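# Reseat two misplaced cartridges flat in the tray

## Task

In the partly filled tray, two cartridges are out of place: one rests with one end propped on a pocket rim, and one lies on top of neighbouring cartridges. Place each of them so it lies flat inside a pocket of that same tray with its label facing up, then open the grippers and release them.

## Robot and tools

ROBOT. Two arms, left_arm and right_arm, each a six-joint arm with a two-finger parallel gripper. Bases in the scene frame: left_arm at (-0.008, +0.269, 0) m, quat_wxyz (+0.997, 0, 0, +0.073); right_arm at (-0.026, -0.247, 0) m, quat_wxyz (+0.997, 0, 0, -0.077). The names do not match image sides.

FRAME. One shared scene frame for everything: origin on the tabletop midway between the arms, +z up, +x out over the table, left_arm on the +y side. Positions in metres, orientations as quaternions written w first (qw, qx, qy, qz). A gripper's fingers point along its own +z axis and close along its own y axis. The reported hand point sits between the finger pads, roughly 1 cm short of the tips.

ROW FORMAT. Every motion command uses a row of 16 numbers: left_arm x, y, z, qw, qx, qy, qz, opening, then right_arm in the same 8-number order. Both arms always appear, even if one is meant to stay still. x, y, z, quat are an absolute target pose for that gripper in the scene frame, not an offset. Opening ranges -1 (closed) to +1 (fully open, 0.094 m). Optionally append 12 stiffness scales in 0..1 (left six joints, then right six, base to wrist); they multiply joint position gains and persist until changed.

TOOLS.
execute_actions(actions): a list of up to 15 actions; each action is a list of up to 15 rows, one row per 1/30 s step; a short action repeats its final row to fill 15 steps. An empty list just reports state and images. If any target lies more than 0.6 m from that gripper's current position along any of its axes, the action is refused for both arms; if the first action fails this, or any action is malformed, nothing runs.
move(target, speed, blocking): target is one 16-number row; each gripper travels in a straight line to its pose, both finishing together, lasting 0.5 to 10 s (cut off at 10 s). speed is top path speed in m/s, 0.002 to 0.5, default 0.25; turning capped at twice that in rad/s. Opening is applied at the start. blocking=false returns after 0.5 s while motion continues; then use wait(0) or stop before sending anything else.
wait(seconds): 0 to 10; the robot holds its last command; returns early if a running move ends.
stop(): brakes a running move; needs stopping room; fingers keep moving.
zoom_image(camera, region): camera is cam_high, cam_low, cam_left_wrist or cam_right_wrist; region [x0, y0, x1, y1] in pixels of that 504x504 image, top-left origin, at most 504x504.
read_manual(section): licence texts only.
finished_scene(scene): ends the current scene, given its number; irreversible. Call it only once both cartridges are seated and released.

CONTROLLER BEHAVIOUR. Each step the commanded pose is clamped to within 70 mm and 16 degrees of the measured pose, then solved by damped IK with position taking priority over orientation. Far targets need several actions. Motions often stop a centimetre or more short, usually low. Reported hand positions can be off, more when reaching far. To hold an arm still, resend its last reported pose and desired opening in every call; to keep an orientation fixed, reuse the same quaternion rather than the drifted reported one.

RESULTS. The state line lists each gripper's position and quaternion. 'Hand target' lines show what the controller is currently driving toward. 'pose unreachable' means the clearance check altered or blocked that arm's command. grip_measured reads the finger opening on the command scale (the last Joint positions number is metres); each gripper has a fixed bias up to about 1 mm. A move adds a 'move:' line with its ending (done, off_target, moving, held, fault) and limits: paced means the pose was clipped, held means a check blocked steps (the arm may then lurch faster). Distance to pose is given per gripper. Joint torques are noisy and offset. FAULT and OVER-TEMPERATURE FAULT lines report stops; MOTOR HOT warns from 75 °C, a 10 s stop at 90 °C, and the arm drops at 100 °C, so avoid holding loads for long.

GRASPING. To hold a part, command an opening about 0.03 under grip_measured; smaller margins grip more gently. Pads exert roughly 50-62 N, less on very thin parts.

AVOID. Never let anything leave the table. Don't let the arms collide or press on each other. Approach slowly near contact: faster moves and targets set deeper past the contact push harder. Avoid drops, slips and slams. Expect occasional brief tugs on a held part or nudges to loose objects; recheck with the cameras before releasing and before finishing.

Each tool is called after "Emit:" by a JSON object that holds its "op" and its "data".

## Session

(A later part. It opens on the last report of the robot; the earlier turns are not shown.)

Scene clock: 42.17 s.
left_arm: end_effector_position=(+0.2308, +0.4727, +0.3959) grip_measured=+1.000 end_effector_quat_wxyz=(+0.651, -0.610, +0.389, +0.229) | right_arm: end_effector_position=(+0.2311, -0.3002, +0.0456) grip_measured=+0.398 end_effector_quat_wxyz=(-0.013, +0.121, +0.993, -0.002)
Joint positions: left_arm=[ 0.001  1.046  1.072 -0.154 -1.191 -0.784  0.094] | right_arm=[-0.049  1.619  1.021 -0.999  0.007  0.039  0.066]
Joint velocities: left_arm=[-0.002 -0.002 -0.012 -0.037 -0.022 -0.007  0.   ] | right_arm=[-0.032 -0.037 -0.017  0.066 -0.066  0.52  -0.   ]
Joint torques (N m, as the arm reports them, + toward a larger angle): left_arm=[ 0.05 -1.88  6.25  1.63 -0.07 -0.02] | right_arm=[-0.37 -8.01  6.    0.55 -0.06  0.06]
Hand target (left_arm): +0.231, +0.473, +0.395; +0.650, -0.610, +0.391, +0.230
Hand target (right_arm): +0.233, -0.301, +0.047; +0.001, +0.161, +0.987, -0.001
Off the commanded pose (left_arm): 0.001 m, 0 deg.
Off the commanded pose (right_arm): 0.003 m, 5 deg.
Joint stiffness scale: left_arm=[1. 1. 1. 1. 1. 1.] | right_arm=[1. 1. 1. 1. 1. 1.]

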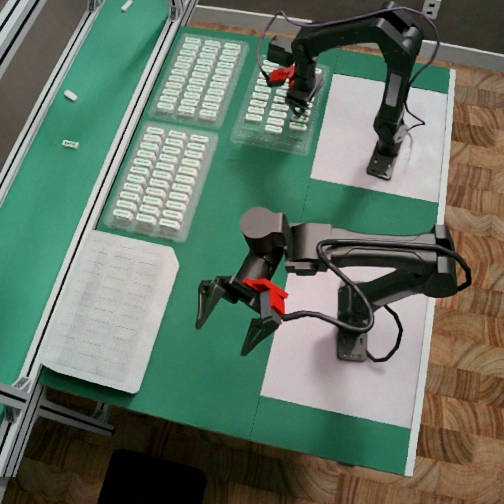

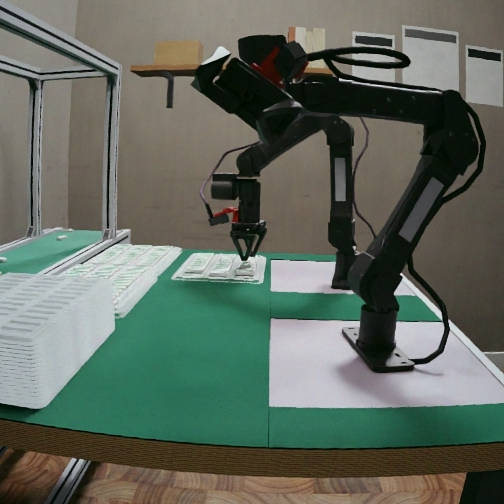

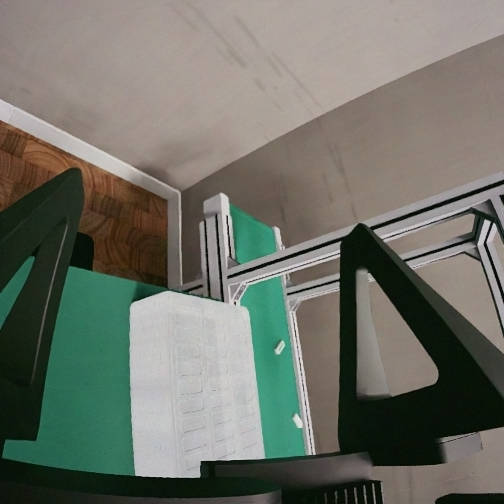

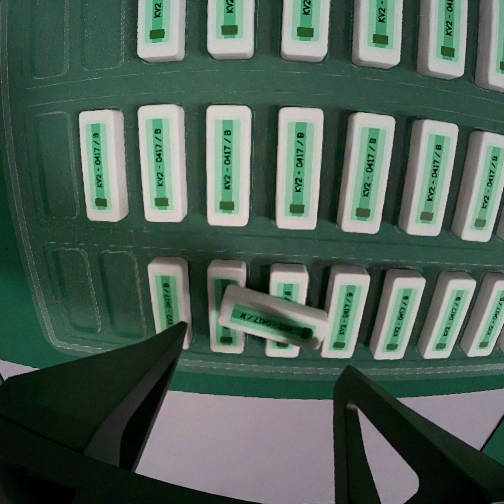

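Emit:
{"op": "wait", "data": {"seconds": 0.3}}

Scene clock: 42.73 s.
left_arm: end_effector_position=(+0.2308, +0.4727, +0.3959) grip_measured=+1.000 end_effector_quat_wxyz=(+0.651, -0.610, +0.389, +0.229) | right_arm: end_effector_position=(+0.2328, -0.3006, +0.0458) grip_measured=+0.398 end_effector_quat_wxyz=(-0.009, +0.155, +0.988, -0.003)
Joint positions: left_arm=[ 0.001  1.046  1.072 -0.154 -1.191 -0.784  0.094] | right_arm=[-0.049  1.618  1.02  -0.992  0.007  0.108  0.066]
Joint velocities: left_arm=[ 0.017  0.007  0.017 -0.007 -0.022 -0.037  0.   ] | right_arm=[ 0.017 -0.007  0.007 -0.022  0.007  0.007  0.   ]
Joint torques (N m, as the arm reports them, + toward a larger angle): left_arm=[ 0.05 -1.89  6.25  1.63 -0.07 -0.02] | right_arm=[-0.14 -7.78  5.96  0.55 -0.05  0.04]
Hand target (left_arm): +0.231, +0.473, +0.395; +0.650, -0.610, +0.391, +0.230
Hand target (right_arm): +0.234, -0.301, +0.047; +0.001, +0.161, +0.987, -0.001
Off the commanded pose (left_arm): 0.001 m, 0 deg.
Off the commanded pose (right_arm): 0.002 m, 2 deg.
Joint stiffness scale: left_arm=[1. 1. 1. 1. 1. 1.] | right_arm=[1. 1. 1. 1. 1. 1.]
wait: 0.30 s; at rest by 0.17 s

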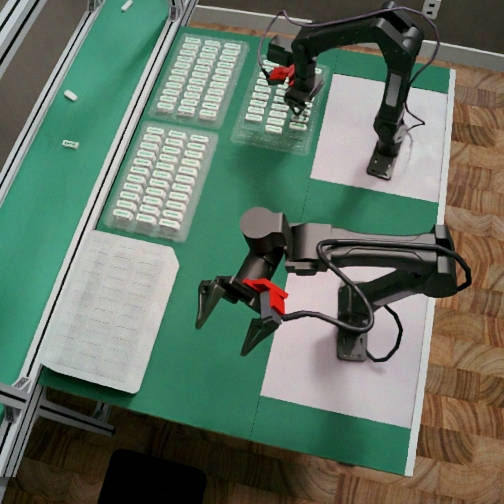

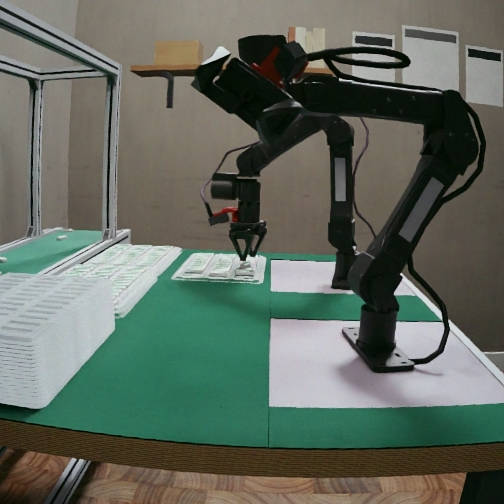

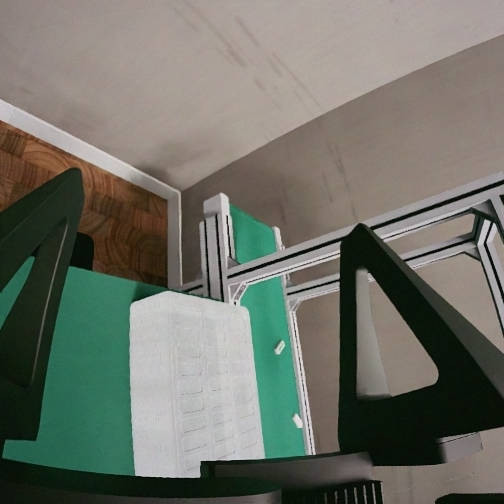

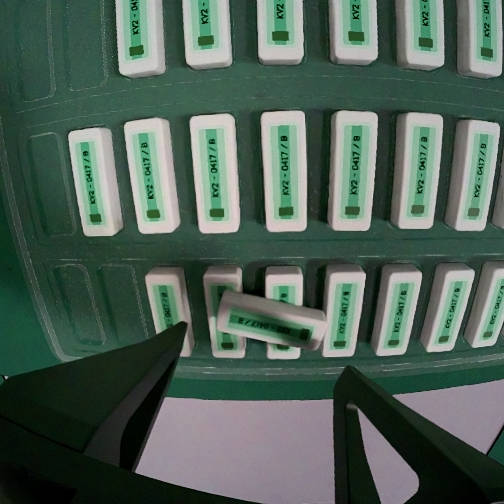

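Emit:
{"op": "zoom_image", "data": {"camera": "cam_right_wrist", "region": [170, 250, 370, 400]}}

Region (170, 250, 370, 400) of cam_right_wrist's 504x504 image, scaled by 2.520, with more detail than that image has; it fills the top 378 rows of this view, and the rest is white.

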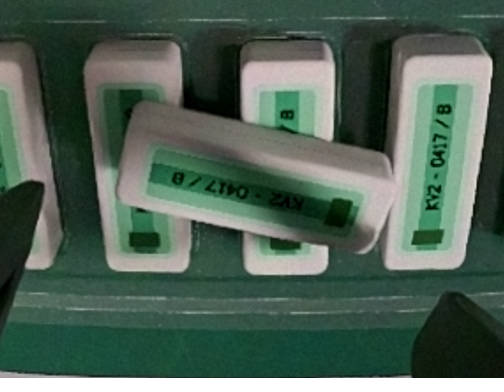

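Emit:
{"op": "move", "data": {"target": [0.2307, 0.4727, 0.3953, 0.650, -0.610, 0.391, 0.230, 1, 0.2345, -0.3053, 0.0218, -0.0065, 0.1346, 0.9909, -0.0030, 0.32], "speed": 0.05}}

Scene clock: 53.90 s.
left_arm: end_effector_position=(+0.2308, +0.4727, +0.3961) grip_measured=+1.000 end_effector_quat_wxyz=(+0.651, -0.610, +0.389, +0.229) | right_arm: end_effector_position=(+0.2352, -0.3026, +0.0263) grip_measured=+0.322 end_effector_quat_wxyz=(-0.006, +0.133, +0.991, -0.003)
Joint positions: left_arm=[ 0.001  1.046  1.072 -0.152 -1.191 -0.784  0.094] | right_arm=[-0.054  1.652  0.973 -0.904  0.007  0.058  0.062]
Joint velocities: left_arm=[-0.012 -0.002 -0.022 -0.022  0.022 -0.051  0.   ] | right_arm=[-0.007 -0.032 -0.017 -0.051 -0.066 -0.066  0.001]
Joint torques (N m, as the arm reports them, + toward a larger angle): left_arm=[ 0.06 -1.88  6.25  1.61 -0.06 -0.02] | right_arm=[-0.65 -6.1   6.03  0.54 -0.03 -0.1 ]
Hand target (left_arm): +0.231, +0.473, +0.395; +0.650, -0.610, +0.391, +0.230
Hand target (right_arm): +0.234, -0.305, +0.022; -0.007, +0.135, +0.991, -0.003
Off the commanded pose (left_arm): 0.001 m, 0 deg.
Off the commanded pose (right_arm): 0.005 m, 0 deg.
Joint stiffness scale: left_arm=[1. 1. 1. 1. 1. 1.] | right_arm=[1. 1. 1. 1. 1. 1.]
move: done

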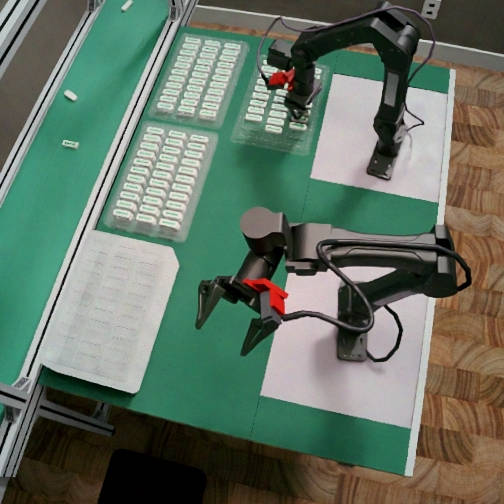

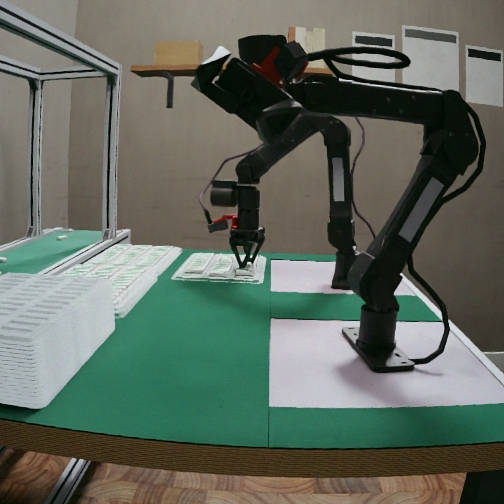

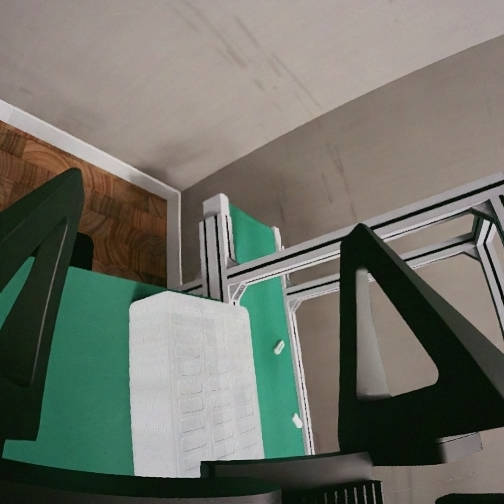

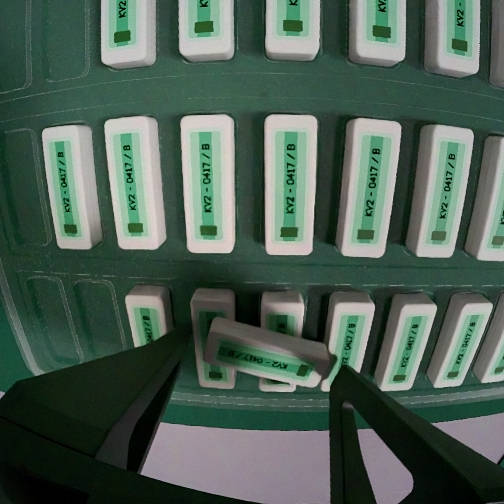

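Emit:
{"op": "zoom_image", "data": {"camera": "cam_right_wrist", "region": [170, 280, 370, 430]}}

Region (170, 280, 370, 430) of cam_right_wrist's 504x504 image, scaled by 2.520, with more detail than that image has; it fills the top 378 rows of this view, and the rest is white.

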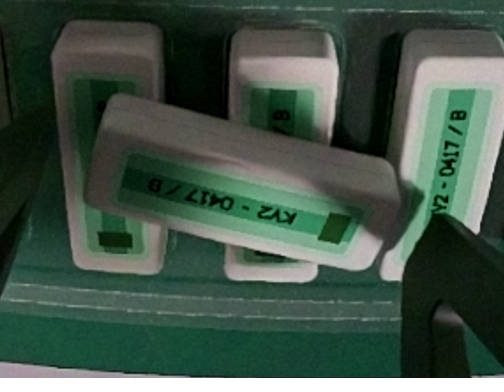

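Emit:
{"op": "execute_actions", "data": {"actions": [[[0.2307,0.4727,0.3953,0.650,-0.610,0.391,0.230,1,0.2356,-0.3051,0.0223,-0.0044,0.1344,0.9909,-0.0032,0.305],[0.2307,0.4727,0.3953,0.650,-0.610,0.391,0.230,1,0.2367,-0.3049,0.0229,-0.0023,0.1342,0.9910,-0.0033,0.29],[0.2307,0.4727,0.3953,0.650,-0.610,0.391,0.230,1,0.2377,-0.3048,0.0234,-0.0001,0.1340,0.9910,-0.0035,0.275],[0.2307,0.4727,0.3953,0.650,-0.610,0.391,0.230,1,0.2388,-0.3046,0.0240,0.0020,0.1338,0.9910,-0.0036,0.26],[0.2307,0.4727,0.3953,0.650,-0.610,0.391,0.230,1,0.2399,-0.3044,0.0245,0.0041,0.1336,0.9910,-0.0038,0.245],[0.2307,0.4727,0.3953,0.650,-0.610,0.391,0.230,1,0.2399,-0.3044,0.0245,0.0041,0.1336,0.9910,-0.0038,0.23],[0.2307,0.4727,0.3953,0.650,-0.610,0.391,0.230,1,0.2399,-0.3044,0.0245,0.0041,0.1336,0.9910,-0.0038,0.215],[0.2307,0.4727,0.3953,0.650,-0.610,0.391,0.230,1,0.2399,-0.3044,0.0245,0.0041,0.1336,0.9910,-0.0038,0.20],[0.2307,0.4727,0.3953,0.650,-0.610,0.391,0.230,1,0.2399,-0.3044,0.0245,0.0041,0.1336,0.9910,-0.0038,0.185],[0.2307,0.4727,0.3953,0.650,-0.610,0.391,0.230,1,0.2399,-0.3044,0.0245,0.0041,0.1336,0.9910,-0.0038,0.17],[0.2307,0.4727,0.3953,0.650,-0.610,0.391,0.230,1,0.2399,-0.3044,0.0245,0.0041,0.1336,0.9910,-0.0038,0.155],[0.2307,0.4727,0.3953,0.650,-0.610,0.391,0.230,1,0.2399,-0.3044,0.0245,0.0041,0.1336,0.9910,-0.0038,0.14],[0.2307,0.4727,0.3953,0.650,-0.610,0.391,0.230,1,0.2399,-0.3044,0.0245,0.0041,0.1336,0.9910,-0.0038,0.125],[0.2307,0.4727,0.3953,0.650,-0.610,0.391,0.230,1,0.2399,-0.3044,0.0245,0.0041,0.1336,0.9910,-0.0038,0.11],[0.2307,0.4727,0.3953,0.650,-0.610,0.391,0.230,1,0.2399,-0.3044,0.0245,0.0041,0.1336,0.9910,-0.0038,0.10]]]}}

Scene clock: 57.13 s.
left_arm: end_effector_position=(+0.2308, +0.4727, +0.3961) grip_measured=+1.000 end_effector_quat_wxyz=(+0.651, -0.610, +0.389, +0.229) | right_arm: end_effector_position=(+0.2379, -0.3032, +0.0263) grip_measured=+0.106 end_effector_quat_wxyz=(-0.000, +0.132, +0.991, -0.003)
Joint positions: left_arm=[ 0.001  1.046  1.072 -0.152 -1.191 -0.784  0.094] | right_arm=[-0.054  1.652  0.973 -0.892  0.007  0.057  0.052]
Joint velocities: left_arm=[-0.007  0.002 -0.002 -0.022  0.022 -0.022  0.   ] | right_arm=[-0.012 -0.007 -0.007 -0.007 -0.051  0.007 -0.01 ]
Joint torques (N m, as the arm reports them, + toward a larger angle): left_arm=[ 0.06 -1.88  6.26  1.62 -0.07 -0.02] | right_arm=[ 0.04 -6.45  6.57  0.58  0.05 -0.08]
Hand target (left_arm): +0.231, +0.473, +0.395; +0.650, -0.610, +0.391, +0.230
Hand target (right_arm): +0.240, -0.304, +0.024; +0.004, +0.134, +0.991, -0.004
Off the commanded pose (left_arm): 0.001 m, 0 deg.
Off the commanded pose (right_arm): 0.003 m, 1 deg.
Joint stiffness scale: left_arm=[1. 1. 1. 1. 1. 1.] | right_arm=[1. 1. 1. 1. 1. 1.]

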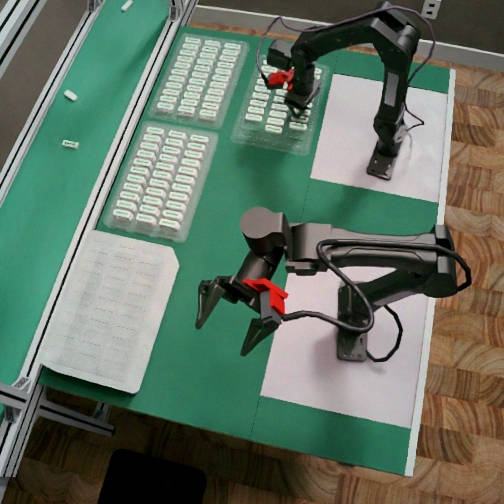

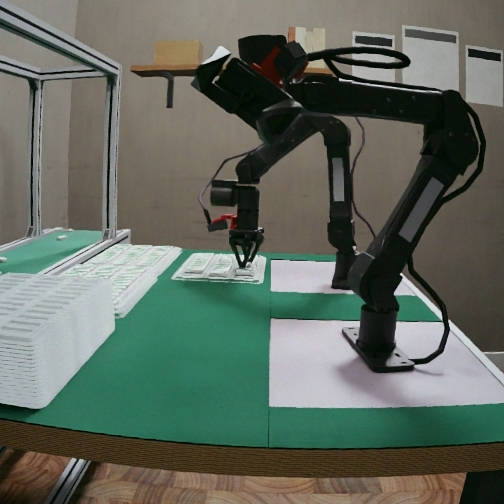

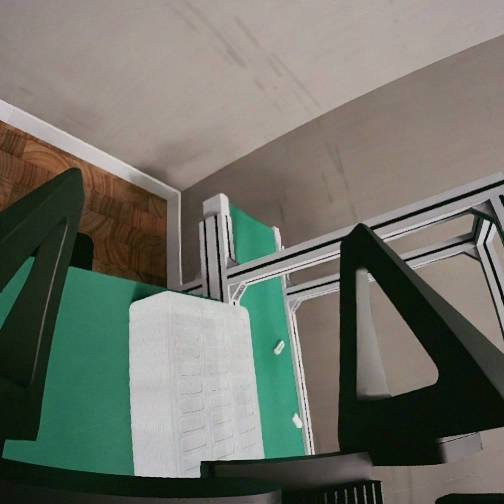

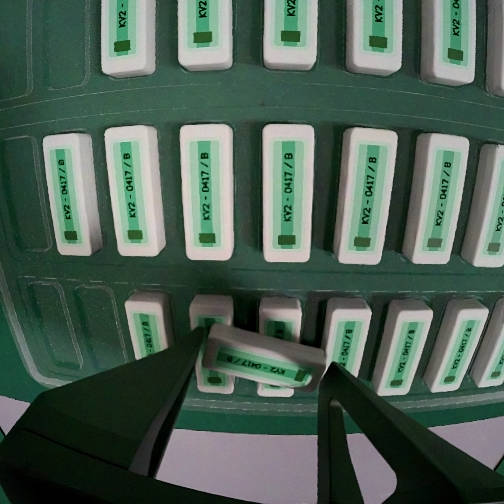

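Emit:
{"op": "execute_actions", "data": {"actions": [[[0.2307,0.4727,0.3953,0.650,-0.610,0.391,0.230,1,0.2381,-0.3032,0.0262,0.0005,0.1322,0.9912,-0.0033,0.085],[0.2307,0.4727,0.3953,0.650,-0.610,0.391,0.230,1,0.2381,-0.3032,0.0262,0.0005,0.1322,0.9912,-0.0033,0.07],[0.2307,0.4727,0.3953,0.650,-0.610,0.391,0.230,1,0.2381,-0.3032,0.0262,0.0005,0.1322,0.9912,-0.0033,0.055],[0.2307,0.4727,0.3953,0.650,-0.610,0.391,0.230,1,0.2381,-0.3032,0.0262,0.0005,0.1322,0.9912,-0.0033,0.04],[0.2307,0.4727,0.3953,0.650,-0.610,0.391,0.230,1,0.2381,-0.3032,0.0262,0.0005,0.1322,0.9912,-0.0033,0.028],[0.2307,0.4727,0.3953,0.650,-0.610,0.391,0.230,1,0.2381,-0.3032,0.0262,0.0005,0.1322,0.9912,-0.0033,0.016],[0.2307,0.4727,0.3953,0.650,-0.610,0.391,0.230,1,0.2381,-0.3032,0.0262,0.0005,0.1322,0.9912,-0.0033,0.006],[0.2307,0.4727,0.3953,0.650,-0.610,0.391,0.230,1,0.2381,-0.3032,0.0262,0.0005,0.1322,0.9912,-0.0033,-0.004],[0.2307,0.4727,0.3953,0.650,-0.610,0.391,0.230,1,0.2381,-0.3032,0.0262,0.0005,0.1322,0.9912,-0.0033,-0.013],[0.2307,0.4727,0.3953,0.650,-0.610,0.391,0.230,1,0.2381,-0.3032,0.0262,0.0005,0.1322,0.9912,-0.0033,-0.022],[0.2307,0.4727,0.3953,0.650,-0.610,0.391,0.230,1,0.2381,-0.3032,0.0262,0.0005,0.1322,0.9912,-0.0033,-0.032],[0.2307,0.4727,0.3953,0.650,-0.610,0.391,0.230,1,0.2381,-0.3032,0.0262,0.0005,0.1322,0.9912,-0.0033,-0.042],[0.2307,0.4727,0.3953,0.650,-0.610,0.391,0.230,1,0.2381,-0.3032,0.0262,0.0005,0.1322,0.9912,-0.0033,-0.052],[0.2307,0.4727,0.3953,0.650,-0.610,0.391,0.230,1,0.2381,-0.3032,0.0262,0.0005,0.1322,0.9912,-0.0033,-0.060],[0.2307,0.4727,0.3953,0.650,-0.610,0.391,0.230,1,0.2381,-0.3032,0.0262,0.0005,0.1322,0.9912,-0.0033,-0.065]]]}}

Emit:
{"op": "execute_actions", "data": {"actions": [[[0.2307,0.4727,0.3953,0.650,-0.610,0.391,0.230,1,0.2380,-0.3032,0.0266,0.0005,0.1322,0.9912,-0.0033,-0.068],[0.2307,0.4727,0.3953,0.650,-0.610,0.391,0.230,1,0.2380,-0.3032,0.0275,0.0005,0.1322,0.9912,-0.0033,-0.068],[0.2307,0.4727,0.3953,0.650,-0.610,0.391,0.230,1,0.2380,-0.3032,0.0290,0.0005,0.1322,0.9912,-0.0033,-0.068],[0.2307,0.4727,0.3953,0.650,-0.610,0.391,0.230,1,0.2380,-0.3032,0.0308,0.0005,0.1322,0.9912,-0.0033,-0.068],[0.2307,0.4727,0.3953,0.650,-0.610,0.391,0.230,1,0.2380,-0.3032,0.0330,0.0005,0.1322,0.9912,-0.0033,-0.068],[0.2307,0.4727,0.3953,0.650,-0.610,0.391,0.230,1,0.2380,-0.3032,0.0353,0.0005,0.1322,0.9912,-0.0033,-0.068],[0.2307,0.4727,0.3953,0.650,-0.610,0.391,0.230,1,0.2380,-0.3032,0.0379,0.0005,0.1322,0.9912,-0.0033,-0.068],[0.2307,0.4727,0.3953,0.650,-0.610,0.391,0.230,1,0.2380,-0.3032,0.0404,0.0005,0.1322,0.9912,-0.0033,-0.068],[0.2307,0.4727,0.3953,0.650,-0.610,0.391,0.230,1,0.2380,-0.3032,0.0430,0.0005,0.1322,0.9912,-0.0033,-0.068],[0.2307,0.4727,0.3953,0.650,-0.610,0.391,0.230,1,0.2379,-0.3030,0.0453,0.0005,0.1336,0.9910,-0.0033,-0.068],[0.2307,0.4727,0.3953,0.650,-0.610,0.391,0.230,1,0.2379,-0.3026,0.0475,0.0005,0.1375,0.9905,-0.0033,-0.068],[0.2307,0.4727,0.3953,0.650,-0.610,0.391,0.230,1,0.2379,-0.3019,0.0493,0.0005,0.1439,0.9896,-0.0033,-0.068],[0.2307,0.4727,0.3953,0.650,-0.610,0.391,0.230,1,0.2378,-0.3009,0.0508,0.0005,0.1525,0.9883,-0.0033,-0.068],[0.2307,0.4727,0.3953,0.650,-0.610,0.391,0.230,1,0.2378,-0.2996,0.0517,0.0005,0.1634,0.9866,-0.0033,-0.068],[0.2307,0.4727,0.3953,0.650,-0.610,0.391,0.230,1,0.2378,-0.2981,0.0520,0.0005,0.1761,0.9844,-0.0033,-0.068]],[[0.2307,0.4727,0.3953,0.650,-0.610,0.391,0.230,1,0.2377,-0.2964,0.0520,0.0005,0.1907,0.9816,-0.0033,-0.068],[0.2307,0.4727,0.3953,0.650,-0.610,0.391,0.230,1,0.2377,-0.2945,0.0520,0.0005,0.2070,0.9783,-0.0033,-0.068],[0.2307,0.4727,0.3953,0.650,-0.610,0.391,0.230,1,0.2377,-0.2924,0.0520,0.0006,0.2248,0.9744,-0.0033,-0.068],[0.2307,0.4727,0.3953,0.650,-0.610,0.391,0.230,1,0.2376,-0.2902,0.0520,0.0007,0.2438,0.9698,-0.0033,-0.068],[0.2307,0.4727,0.3953,0.650,-0.610,0.391,0.230,1,0.2376,-0.2878,0.0520,0.0008,0.2641,0.9645,-0.0033,-0.068],[0.2307,0.4727,0.3953,0.650,-0.610,0.391,0.230,1,0.2375,-0.2852,0.0520,0.0009,0.2854,0.9584,-0.0033,-0.068],[0.2307,0.4727,0.3953,0.650,-0.610,0.391,0.230,1,0.2374,-0.2826,0.0520,0.0010,0.3074,0.9516,-0.0033,-0.068],[0.2307,0.4727,0.3953,0.650,-0.610,0.391,0.230,1,0.2374,-0.2799,0.0520,0.0011,0.3302,0.9439,-0.0033,-0.068],[0.2307,0.4727,0.3953,0.650,-0.610,0.391,0.230,1,0.2373,-0.2770,0.0520,0.0012,0.3535,0.9354,-0.0032,-0.068],[0.2307,0.4727,0.3953,0.650,-0.610,0.391,0.230,1,0.2372,-0.2741,0.0520,0.0013,0.3770,0.9262,-0.0032,-0.068],[0.2307,0.4727,0.3953,0.650,-0.610,0.391,0.230,1,0.2372,-0.2712,0.0520,0.0014,0.4007,0.9162,-0.0032,-0.068],[0.2307,0.4727,0.3953,0.650,-0.610,0.391,0.230,1,0.2371,-0.2682,0.0520,0.0015,0.4245,0.9054,-0.0031,-0.068],[0.2307,0.4727,0.3953,0.650,-0.610,0.391,0.230,1,0.2370,-0.2652,0.0520,0.0016,0.4481,0.8940,-0.0031,-0.068],[0.2307,0.4727,0.3953,0.650,-0.610,0.391,0.230,1,0.2370,-0.2622,0.0520,0.0017,0.4712,0.8820,-0.0030,-0.068],[0.2307,0.4727,0.3953,0.650,-0.610,0.391,0.230,1,0.2369,-0.2592,0.0520,0.0018,0.4941,0.8694,-0.0030,-0.068]],[[0.2307,0.4727,0.3953,0.650,-0.610,0.391,0.230,1,0.2369,-0.2563,0.0520,0.0019,0.5163,0.8564,-0.0029,-0.068],[0.2307,0.4727,0.3953,0.650,-0.610,0.391,0.230,1,0.2368,-0.2534,0.0520,0.0020,0.5378,0.8431,-0.0029,-0.068],[0.2307,0.4727,0.3953,0.650,-0.610,0.391,0.230,1,0.2367,-0.2505,0.0520,0.0021,0.5585,0.8295,-0.0028,-0.068],[0.2307,0.4727,0.3953,0.650,-0.610,0.391,0.230,1,0.2367,-0.2478,0.0520,0.0022,0.5783,0.8158,-0.0027,-0.068],[0.2307,0.4727,0.3953,0.650,-0.610,0.391,0.230,1,0.2366,-0.2452,0.0520,0.0023,0.5970,0.8023,-0.0027,-0.068],[0.2307,0.4727,0.3953,0.650,-0.610,0.391,0.230,1,0.2365,-0.2426,0.0520,0.0023,0.6145,0.7889,-0.0026,-0.068],[0.2307,0.4727,0.3953,0.650,-0.610,0.391,0.230,1,0.2365,-0.2402,0.0520,0.0024,0.6310,0.7758,-0.0026,-0.068],[0.2307,0.4727,0.3953,0.650,-0.610,0.391,0.230,1,0.2364,-0.2380,0.0520,0.0025,0.6461,0.7633,-0.0025,-0.068],[0.2307,0.4727,0.3953,0.650,-0.610,0.391,0.230,1,0.2364,-0.2359,0.0520,0.0025,0.6598,0.7514,-0.0025,-0.068],[0.2307,0.4727,0.3953,0.650,-0.610,0.391,0.230,1,0.2364,-0.2340,0.0520,0.0026,0.6722,0.7404,-0.0024,-0.068],[0.2307,0.4727,0.3953,0.650,-0.610,0.391,0.230,1,0.2363,-0.2323,0.0520,0.0026,0.6832,0.7303,-0.0024,-0.068],[0.2307,0.4727,0.3953,0.650,-0.610,0.391,0.230,1,0.2363,-0.2308,0.0520,0.0027,0.6925,0.7214,-0.0024,-0.068],[0.2307,0.4727,0.3953,0.650,-0.610,0.391,0.230,1,0.2363,-0.2295,0.0520,0.0027,0.7004,0.7137,-0.0023,-0.068],[0.2307,0.4727,0.3953,0.650,-0.610,0.391,0.230,1,0.2362,-0.2285,0.0520,0.0027,0.7066,0.7076,-0.0023,-0.068],[0.2307,0.4727,0.3953,0.650,-0.610,0.391,0.230,1,0.2362,-0.2278,0.0520,0.0027,0.7112,0.7030,-0.0023,-0.068]],[[0.2307,0.4727,0.3953,0.650,-0.610,0.391,0.230,1,0.2362,-0.2274,0.0520,0.0027,0.7139,0.7002,-0.0023,-0.068],[0.2307,0.4727,0.3953,0.650,-0.610,0.391,0.230,1,0.2362,-0.2272,0.0520,0.0027,0.7149,0.6992,-0.0023,-0.068]]]}}

Emit:
{"op": "zoom_image", "data": {"camera": "cam_right_wrist", "region": [170, 230, 370, 410]}}

Scene clock: 65.83 s.
left_arm: end_effector_position=(+0.2308, +0.4727, +0.3961) grip_measured=+1.000 end_effector_quat_wxyz=(+0.651, -0.610, +0.389, +0.229) | right_arm: end_effector_position=(+0.2381, -0.3032, +0.0263) grip_measured=-0.037 end_effector_quat_wxyz=(+0.000, +0.132, +0.991, -0.003)
Joint positions: left_arm=[ 0.001  1.046  1.072 -0.152 -1.191 -0.784  0.094] | right_arm=[-0.054  1.652  0.973 -0.892  0.007  0.057  0.045]
Joint velocities: left_arm=[ 0.007  0.012  0.007 -0.022 -0.022  0.037  0.   ] | right_arm=[ 0.002  0.012  0.022  0.081 -0.037 -0.037  0.001]
Joint torques (N m, as the arm reports them, + toward a larger angle): left_arm=[ 0.07 -1.88  6.26  1.61 -0.06 -0.01] | right_arm=[ 0.04 -6.63  6.96  0.44  0.03  0.01]
Hand target (left_arm): +0.231, +0.473, +0.395; +0.650, -0.610, +0.391, +0.230
Hand target (right_arm): +0.238, -0.303, +0.026; +0.001, +0.132, +0.991, -0.003
Off the commanded pose (left_arm): 0.001 m, 0 deg.
Off the commanded pose (right_arm): 0.000 m, 0 deg.
Joint stiffness scale: left_arm=[1. 1. 1. 1. 1. 1.] | right_arm=[1. 1. 1. 1. 1. 1.]

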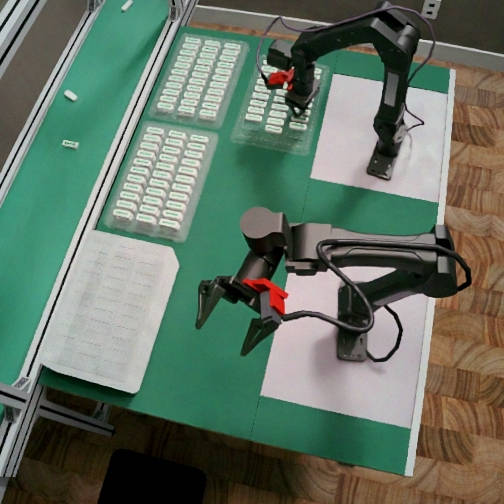

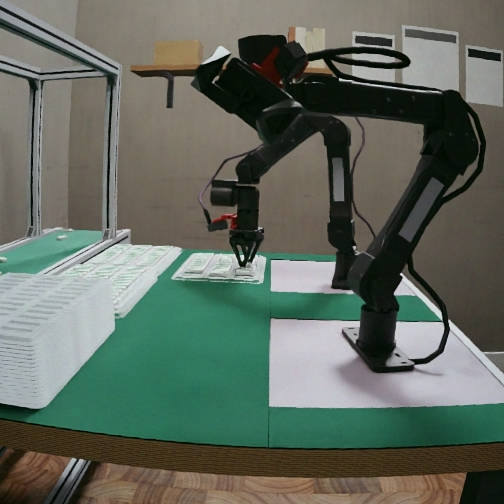

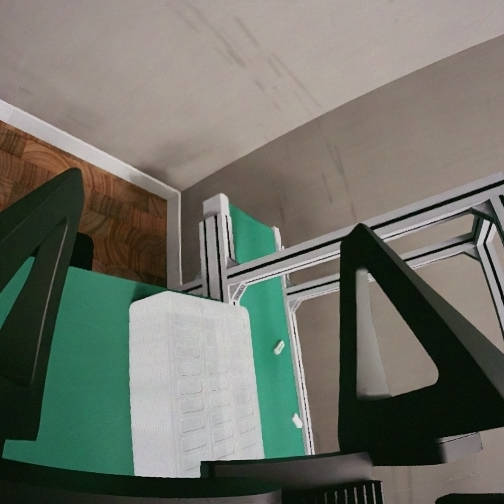

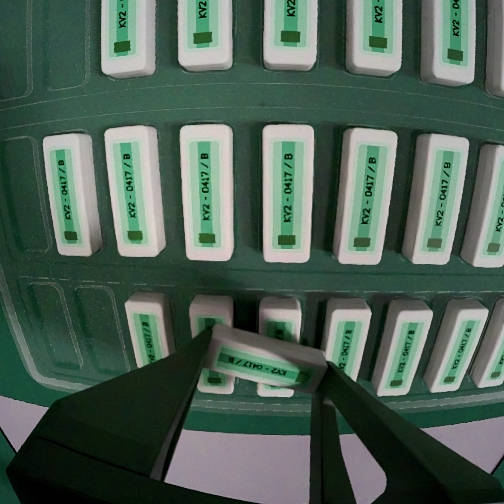

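Scene clock: 67.83 s.
left_arm: end_effector_position=(+0.2308, +0.4727, +0.3961) grip_measured=+1.000 end_effector_quat_wxyz=(+0.651, -0.610, +0.389, +0.229) | right_arm: end_effector_position=(+0.2389, -0.2267, +0.0481) grip_measured=-0.037 end_effector_quat_wxyz=(-0.004, +0.714, +0.700, +0.004)
Joint positions: left_arm=[ 0.001  1.046  1.072 -0.152 -1.191 -0.784  0.094] | right_arm=[ 0.22   1.602  1.014 -0.981 -0.011  1.656  0.045]
Joint velocities: left_arm=[-0.017 -0.007 -0.002 -0.022 -0.051 -0.037  0.   ] | right_arm=[-0.002  0.007 -0.002  0.007 -0.095 -0.007 -0.   ]
Joint torques (N m, as the arm reports them, + toward a larger angle): left_arm=[ 0.06 -1.89  6.23  1.61 -0.06 -0.02] | right_arm=[ 1.01 -7.46  7.29  0.25  0.14  0.07]
Hand target (left_arm): +0.231, +0.473, +0.395; +0.650, -0.610, +0.391, +0.230
Hand target (right_arm): +0.236, -0.227, +0.052; +0.003, +0.715, +0.699, -0.002
Off the commanded pose (left_arm): 0.001 m, 0 deg.
Off the commanded pose (right_arm): 0.005 m, 1 deg.
Joint stiffness scale: left_arm=[1. 1. 1. 1. 1. 1.] | right_arm=[1. 1. 1. 1. 1. 1.]

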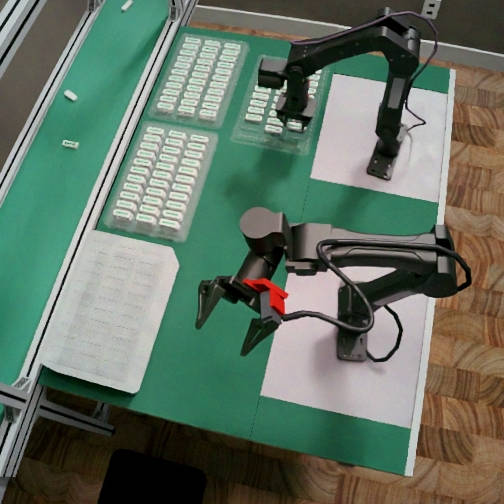

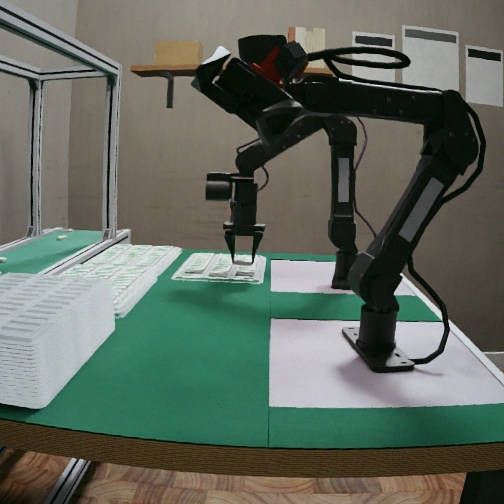

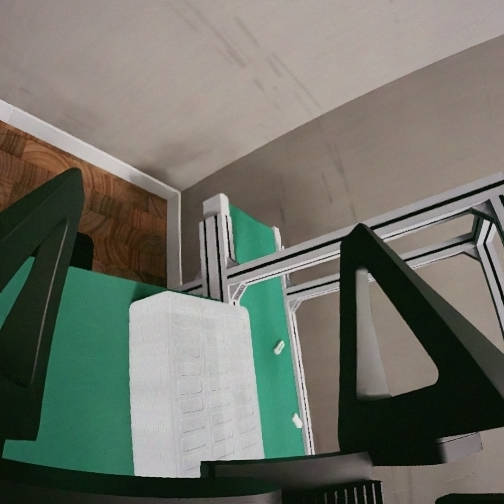

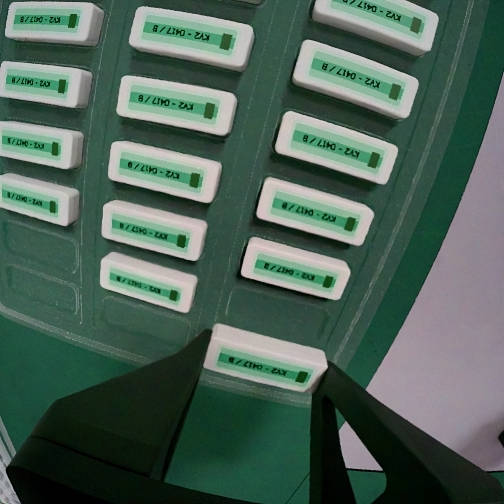

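Region (170, 230, 370, 410) of cam_right_wrist's 504x504 image, scaled by 2.520, with more detail than that image has; it fills the top 454 rows of this view, and the rest is white.

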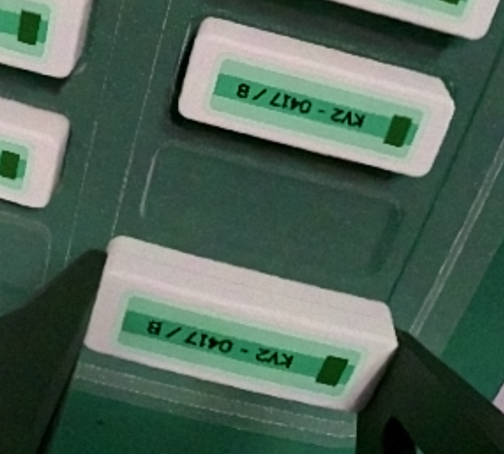

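Emit:
{"op": "move", "data": {"target": [0.2307, 0.4727, 0.3953, 0.650, -0.610, 0.391, 0.230, 1, 0.2322, -0.2337, 0.0200, -0.0043, 0.7123, 0.7019, -0.0025, -0.068], "speed": 0.055}}

Emit:
{"op": "zoom_image", "data": {"camera": "cam_right_wrist", "region": [180, 270, 360, 410]}}

Scene clock: 70.77 s.
left_arm: end_effector_position=(+0.2309, +0.4727, +0.3963) grip_measured=+1.000 end_effector_quat_wxyz=(+0.652, -0.610, +0.388, +0.228) | right_arm: end_effector_position=(+0.2340, -0.2294, +0.0247) grip_measured=-0.037 end_effector_quat_wxyz=(-0.004, +0.711, +0.703, +0.003)
Joint positions: left_arm=[ 0.001  1.046  1.072 -0.151 -1.191 -0.784  0.094] | right_arm=[ 0.211  1.621  0.933 -0.884 -0.011  1.638  0.045]
Joint velocities: left_arm=[-0.002  0.002  0.007 -0.007 -0.022 -0.007  0.   ] | right_arm=[ 0.002  0.002 -0.012  0.022  0.007  0.007 -0.   ]
Joint torques (N m, as the arm reports them, + toward a larger angle): left_arm=[ 0.07 -1.89  6.24  1.61 -0.06 -0.02] | right_arm=[-0.7  -5.53  6.13  0.52  0.04 -0.02]
Hand target (left_arm): +0.231, +0.473, +0.395; +0.650, -0.610, +0.391, +0.230
Hand target (right_arm): +0.232, -0.233, +0.020; -0.004, +0.712, +0.702, -0.002
Off the commanded pose (left_arm): 0.001 m, 0 deg.
Off the commanded pose (right_arm): 0.007 m, 1 deg.
Joint stiffness scale: left_arm=[1. 1. 1. 1. 1. 1.] | right_arm=[1. 1. 1. 1. 1. 1.]
move: done

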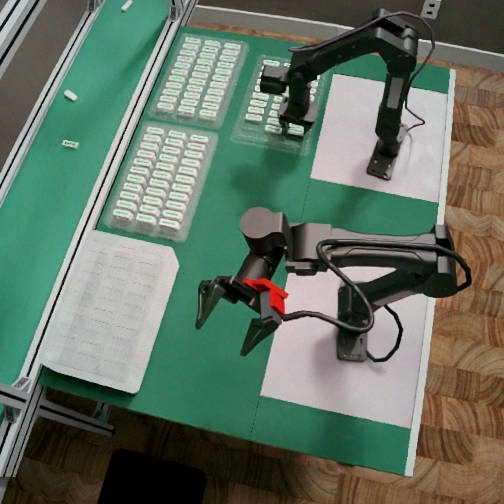

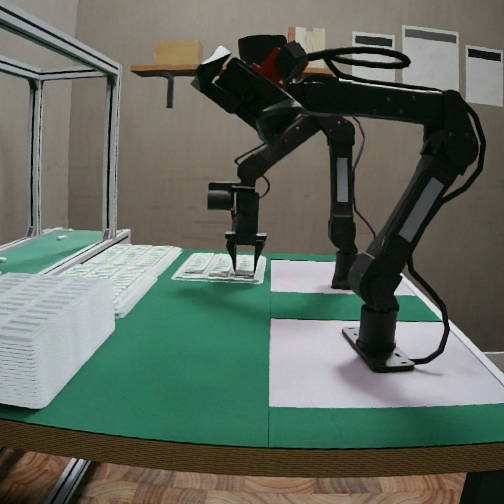

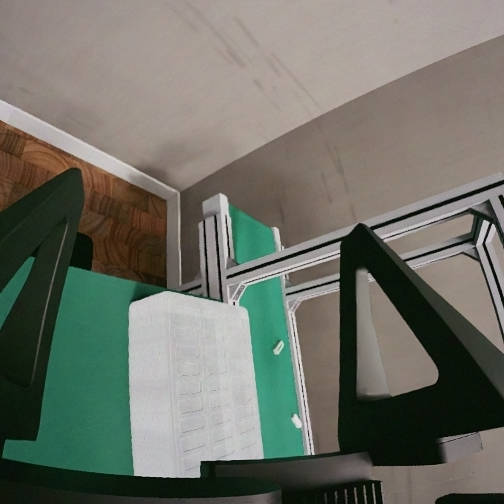

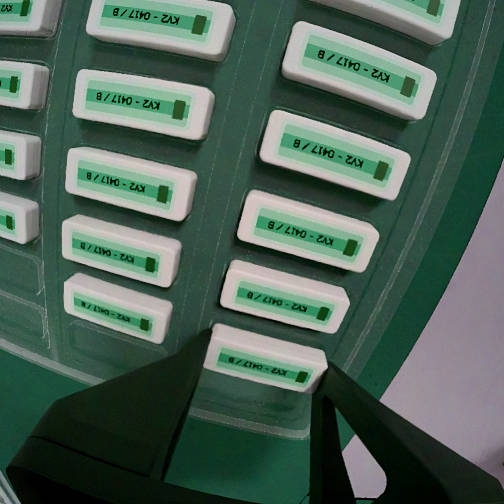

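Region (180, 270, 360, 410) of cam_right_wrist's 504x504 image, scaled by 2.800, with more detail than that image has.

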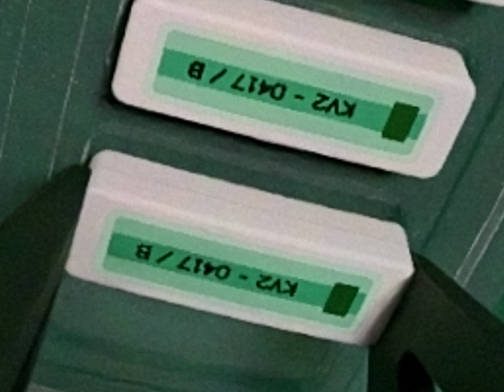

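Emit:
{"op": "zoom_image", "data": {"camera": "cam_right_wrist", "region": [195, 300, 345, 365]}}

Region (195, 300, 345, 365) of cam_right_wrist's 504x504 image, scaled by 3.360, with more detail than that image has; it fills the top 218 rows of this view, and the rest is white.

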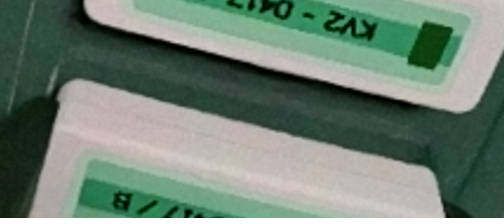

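Emit:
{"op": "execute_actions", "data": {"actions": [[[0.2307,0.4727,0.3953,0.650,-0.610,0.391,0.230,1,0.2322,-0.2311,0.0197,-0.0058,0.7110,0.7032,-0.0012,-0.068],[0.2307,0.4727,0.3953,0.650,-0.610,0.391,0.230,1,0.2322,-0.2285,0.0192,-0.0073,0.7096,0.7046,0.0001,-0.068],[0.2307,0.4727,0.3953,0.650,-0.610,0.391,0.230,1,0.2322,-0.2285,0.0185,-0.0073,0.7096,0.7046,0.0001,-0.068],[0.2307,0.4727,0.3953,0.650,-0.610,0.391,0.230,1,0.2322,-0.2285,0.0178,-0.0073,0.7096,0.7046,0.0001,-0.068],[0.2307,0.4727,0.3953,0.650,-0.610,0.391,0.230,1,0.2322,-0.2285,0.0171,-0.0073,0.7096,0.7046,0.0001,-0.068],[0.2307,0.4727,0.3953,0.650,-0.610,0.391,0.230,1,0.2322,-0.2285,0.0164,-0.0073,0.7096,0.7046,0.0001,-0.068],[0.2307,0.4727,0.3953,0.650,-0.610,0.391,0.230,1,0.2322,-0.2285,0.0157,-0.0073,0.7096,0.7046,0.0001,-0.068],[0.2307,0.4727,0.3953,0.650,-0.610,0.391,0.230,1,0.2322,-0.2285,0.0150,-0.0073,0.7096,0.7046,0.0001,-0.068],[0.2307,0.4727,0.3953,0.650,-0.610,0.391,0.230,1,0.2322,-0.2285,0.0143,-0.0073,0.7096,0.7046,0.0001,-0.068],[0.2307,0.4727,0.3953,0.650,-0.610,0.391,0.230,1,0.2322,-0.2285,0.0136,-0.0073,0.7096,0.7046,0.0001,-0.068],[0.2307,0.4727,0.3953,0.650,-0.610,0.391,0.230,1,0.2322,-0.2285,0.0130,-0.0073,0.7096,0.7046,0.0001,-0.068],[0.2307,0.4727,0.3953,0.650,-0.610,0.391,0.230,1,0.2322,-0.2285,0.0125,-0.0073,0.7096,0.7046,0.0001,-0.068]]]}}

Emit:
{"op": "wait", "data": {"seconds": 0.2}}

Scene clock: 73.17 s.
left_arm: end_effector_position=(+0.2309, +0.4727, +0.3963) grip_measured=+1.000 end_effector_quat_wxyz=(+0.652, -0.610, +0.388, +0.228) | right_arm: end_effector_position=(+0.2360, -0.2289, +0.0197) grip_measured=-0.037 end_effector_quat_wxyz=(-0.003, +0.711, +0.703, +0.007)
Joint positions: left_arm=[ 0.001  1.046  1.072 -0.151 -1.191 -0.784  0.094] | right_arm=[ 0.211  1.632  0.923 -0.856 -0.014  1.638  0.045]
Joint velocities: left_arm=[-0.007  0.007 -0.007 -0.037 -0.051  0.037  0.   ] | right_arm=[-0.012  0.007 -0.017 -0.007  0.022 -0.066 -0.   ]
Joint torques (N m, as the arm reports them, + toward a larger angle): left_arm=[ 0.07 -1.88  6.24  1.6  -0.06 -0.02] | right_arm=[ 0.36 -5.3   5.7   0.57  0.03  0.04]
Hand target (left_arm): +0.231, +0.473, +0.395; +0.650, -0.610, +0.391, +0.230
Hand target (right_arm): +0.232, -0.229, +0.013; -0.007, +0.710, +0.705, -0.000
Off the commanded pose (left_arm): 0.001 m, 0 deg.
Off the commanded pose (right_arm): 0.008 m, 1 deg.
Joint stiffness scale: left_arm=[1. 1. 1. 1. 1. 1.] | right_arm=[1. 1. 1. 1. 1. 1.]

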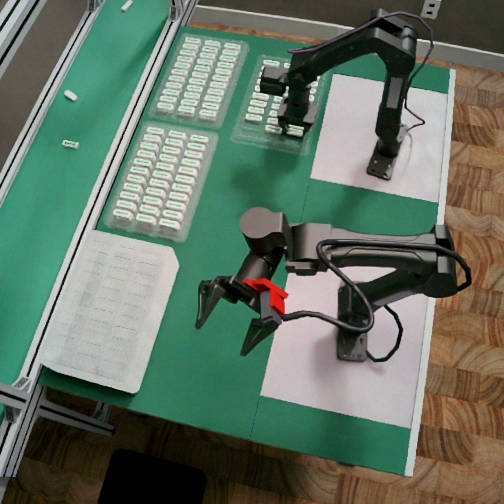

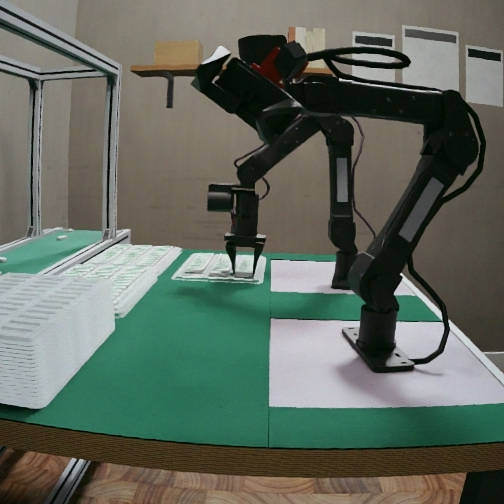

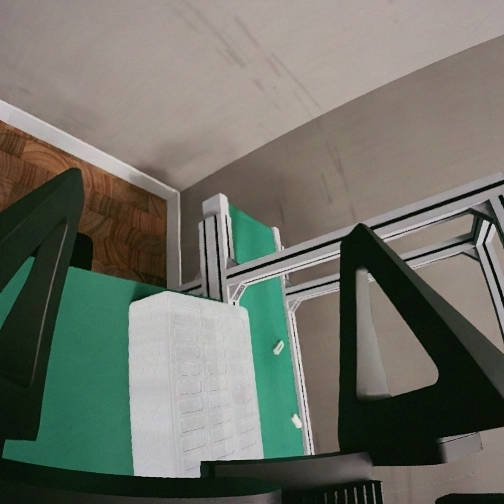

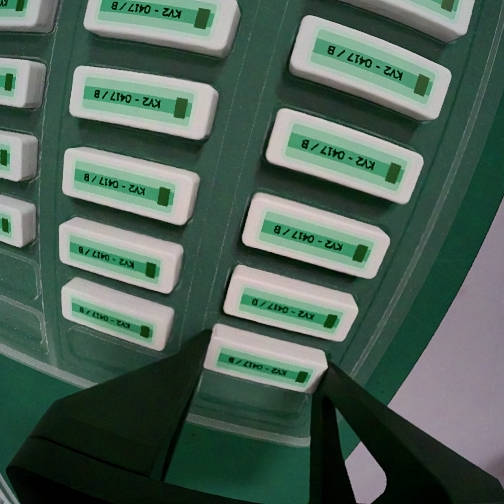

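Scene clock: 73.37 s.
left_arm: end_effector_position=(+0.2309, +0.4727, +0.3963) grip_measured=+1.000 end_effector_quat_wxyz=(+0.652, -0.610, +0.388, +0.228) | right_arm: end_effector_position=(+0.2360, -0.2289, +0.0197) grip_measured=-0.037 end_effector_quat_wxyz=(-0.003, +0.711, +0.703, +0.007)
Joint positions: left_arm=[ 0.001  1.046  1.072 -0.151 -1.191 -0.784  0.094] | right_arm=[ 0.211  1.632  0.923 -0.856 -0.014  1.638  0.045]
Joint velocities: left_arm=[-0.007 -0.007 -0.002 -0.051  0.037  0.007  0.   ] | right_arm=[-0.007 -0.002  0.002  0.037  0.007 -0.022  0.001]
Joint torques (N m, as the arm reports them, + toward a larger angle): left_arm=[ 0.06 -1.89  6.25  1.6  -0.06 -0.02] | right_arm=[ 0.35 -5.02  5.64  0.57  0.02 -0.02]
Hand target (left_arm): +0.231, +0.473, +0.395; +0.650, -0.610, +0.391, +0.230
Hand target (right_arm): +0.232, -0.229, +0.013; -0.007, +0.710, +0.705, -0.000
Off the commanded pose (left_arm): 0.001 m, 0 deg.
Off the commanded pose (right_arm): 0.008 m, 1 deg.
Joint stiffness scale: left_arm=[1. 1. 1. 1. 1. 1.] | right_arm=[1. 1. 1. 1. 1. 1.]
wait: 0.20 s; at rest by 0.17 s

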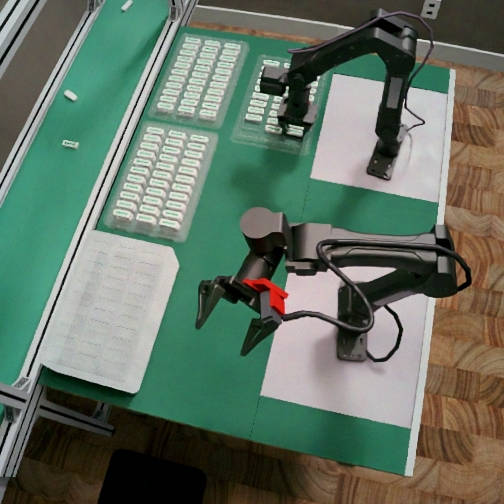

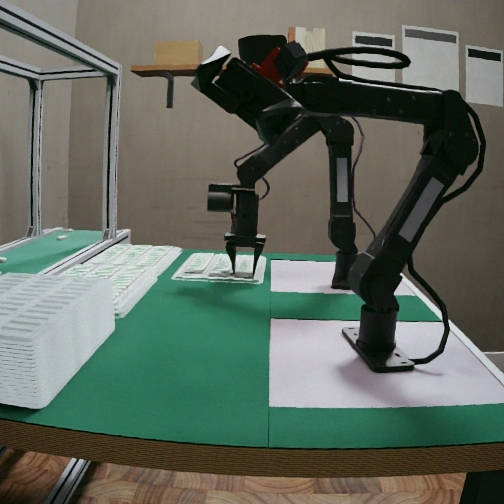

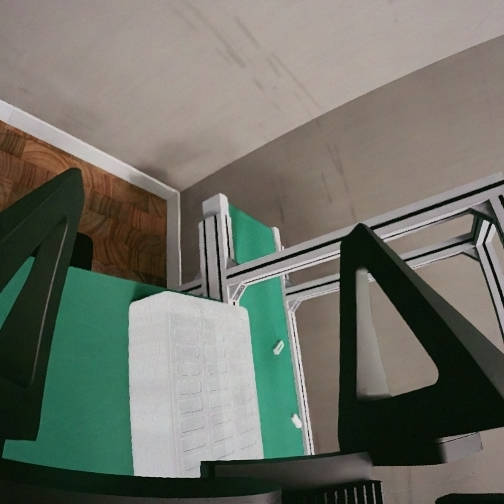

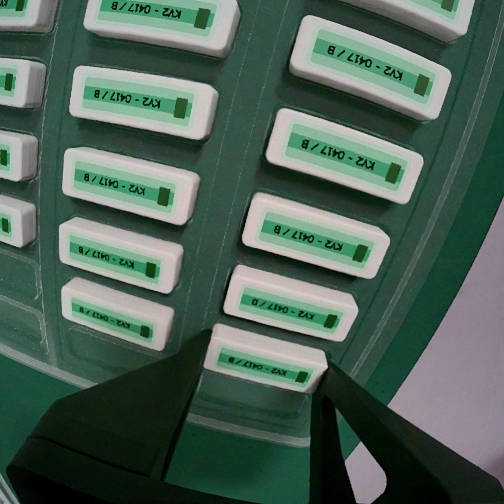

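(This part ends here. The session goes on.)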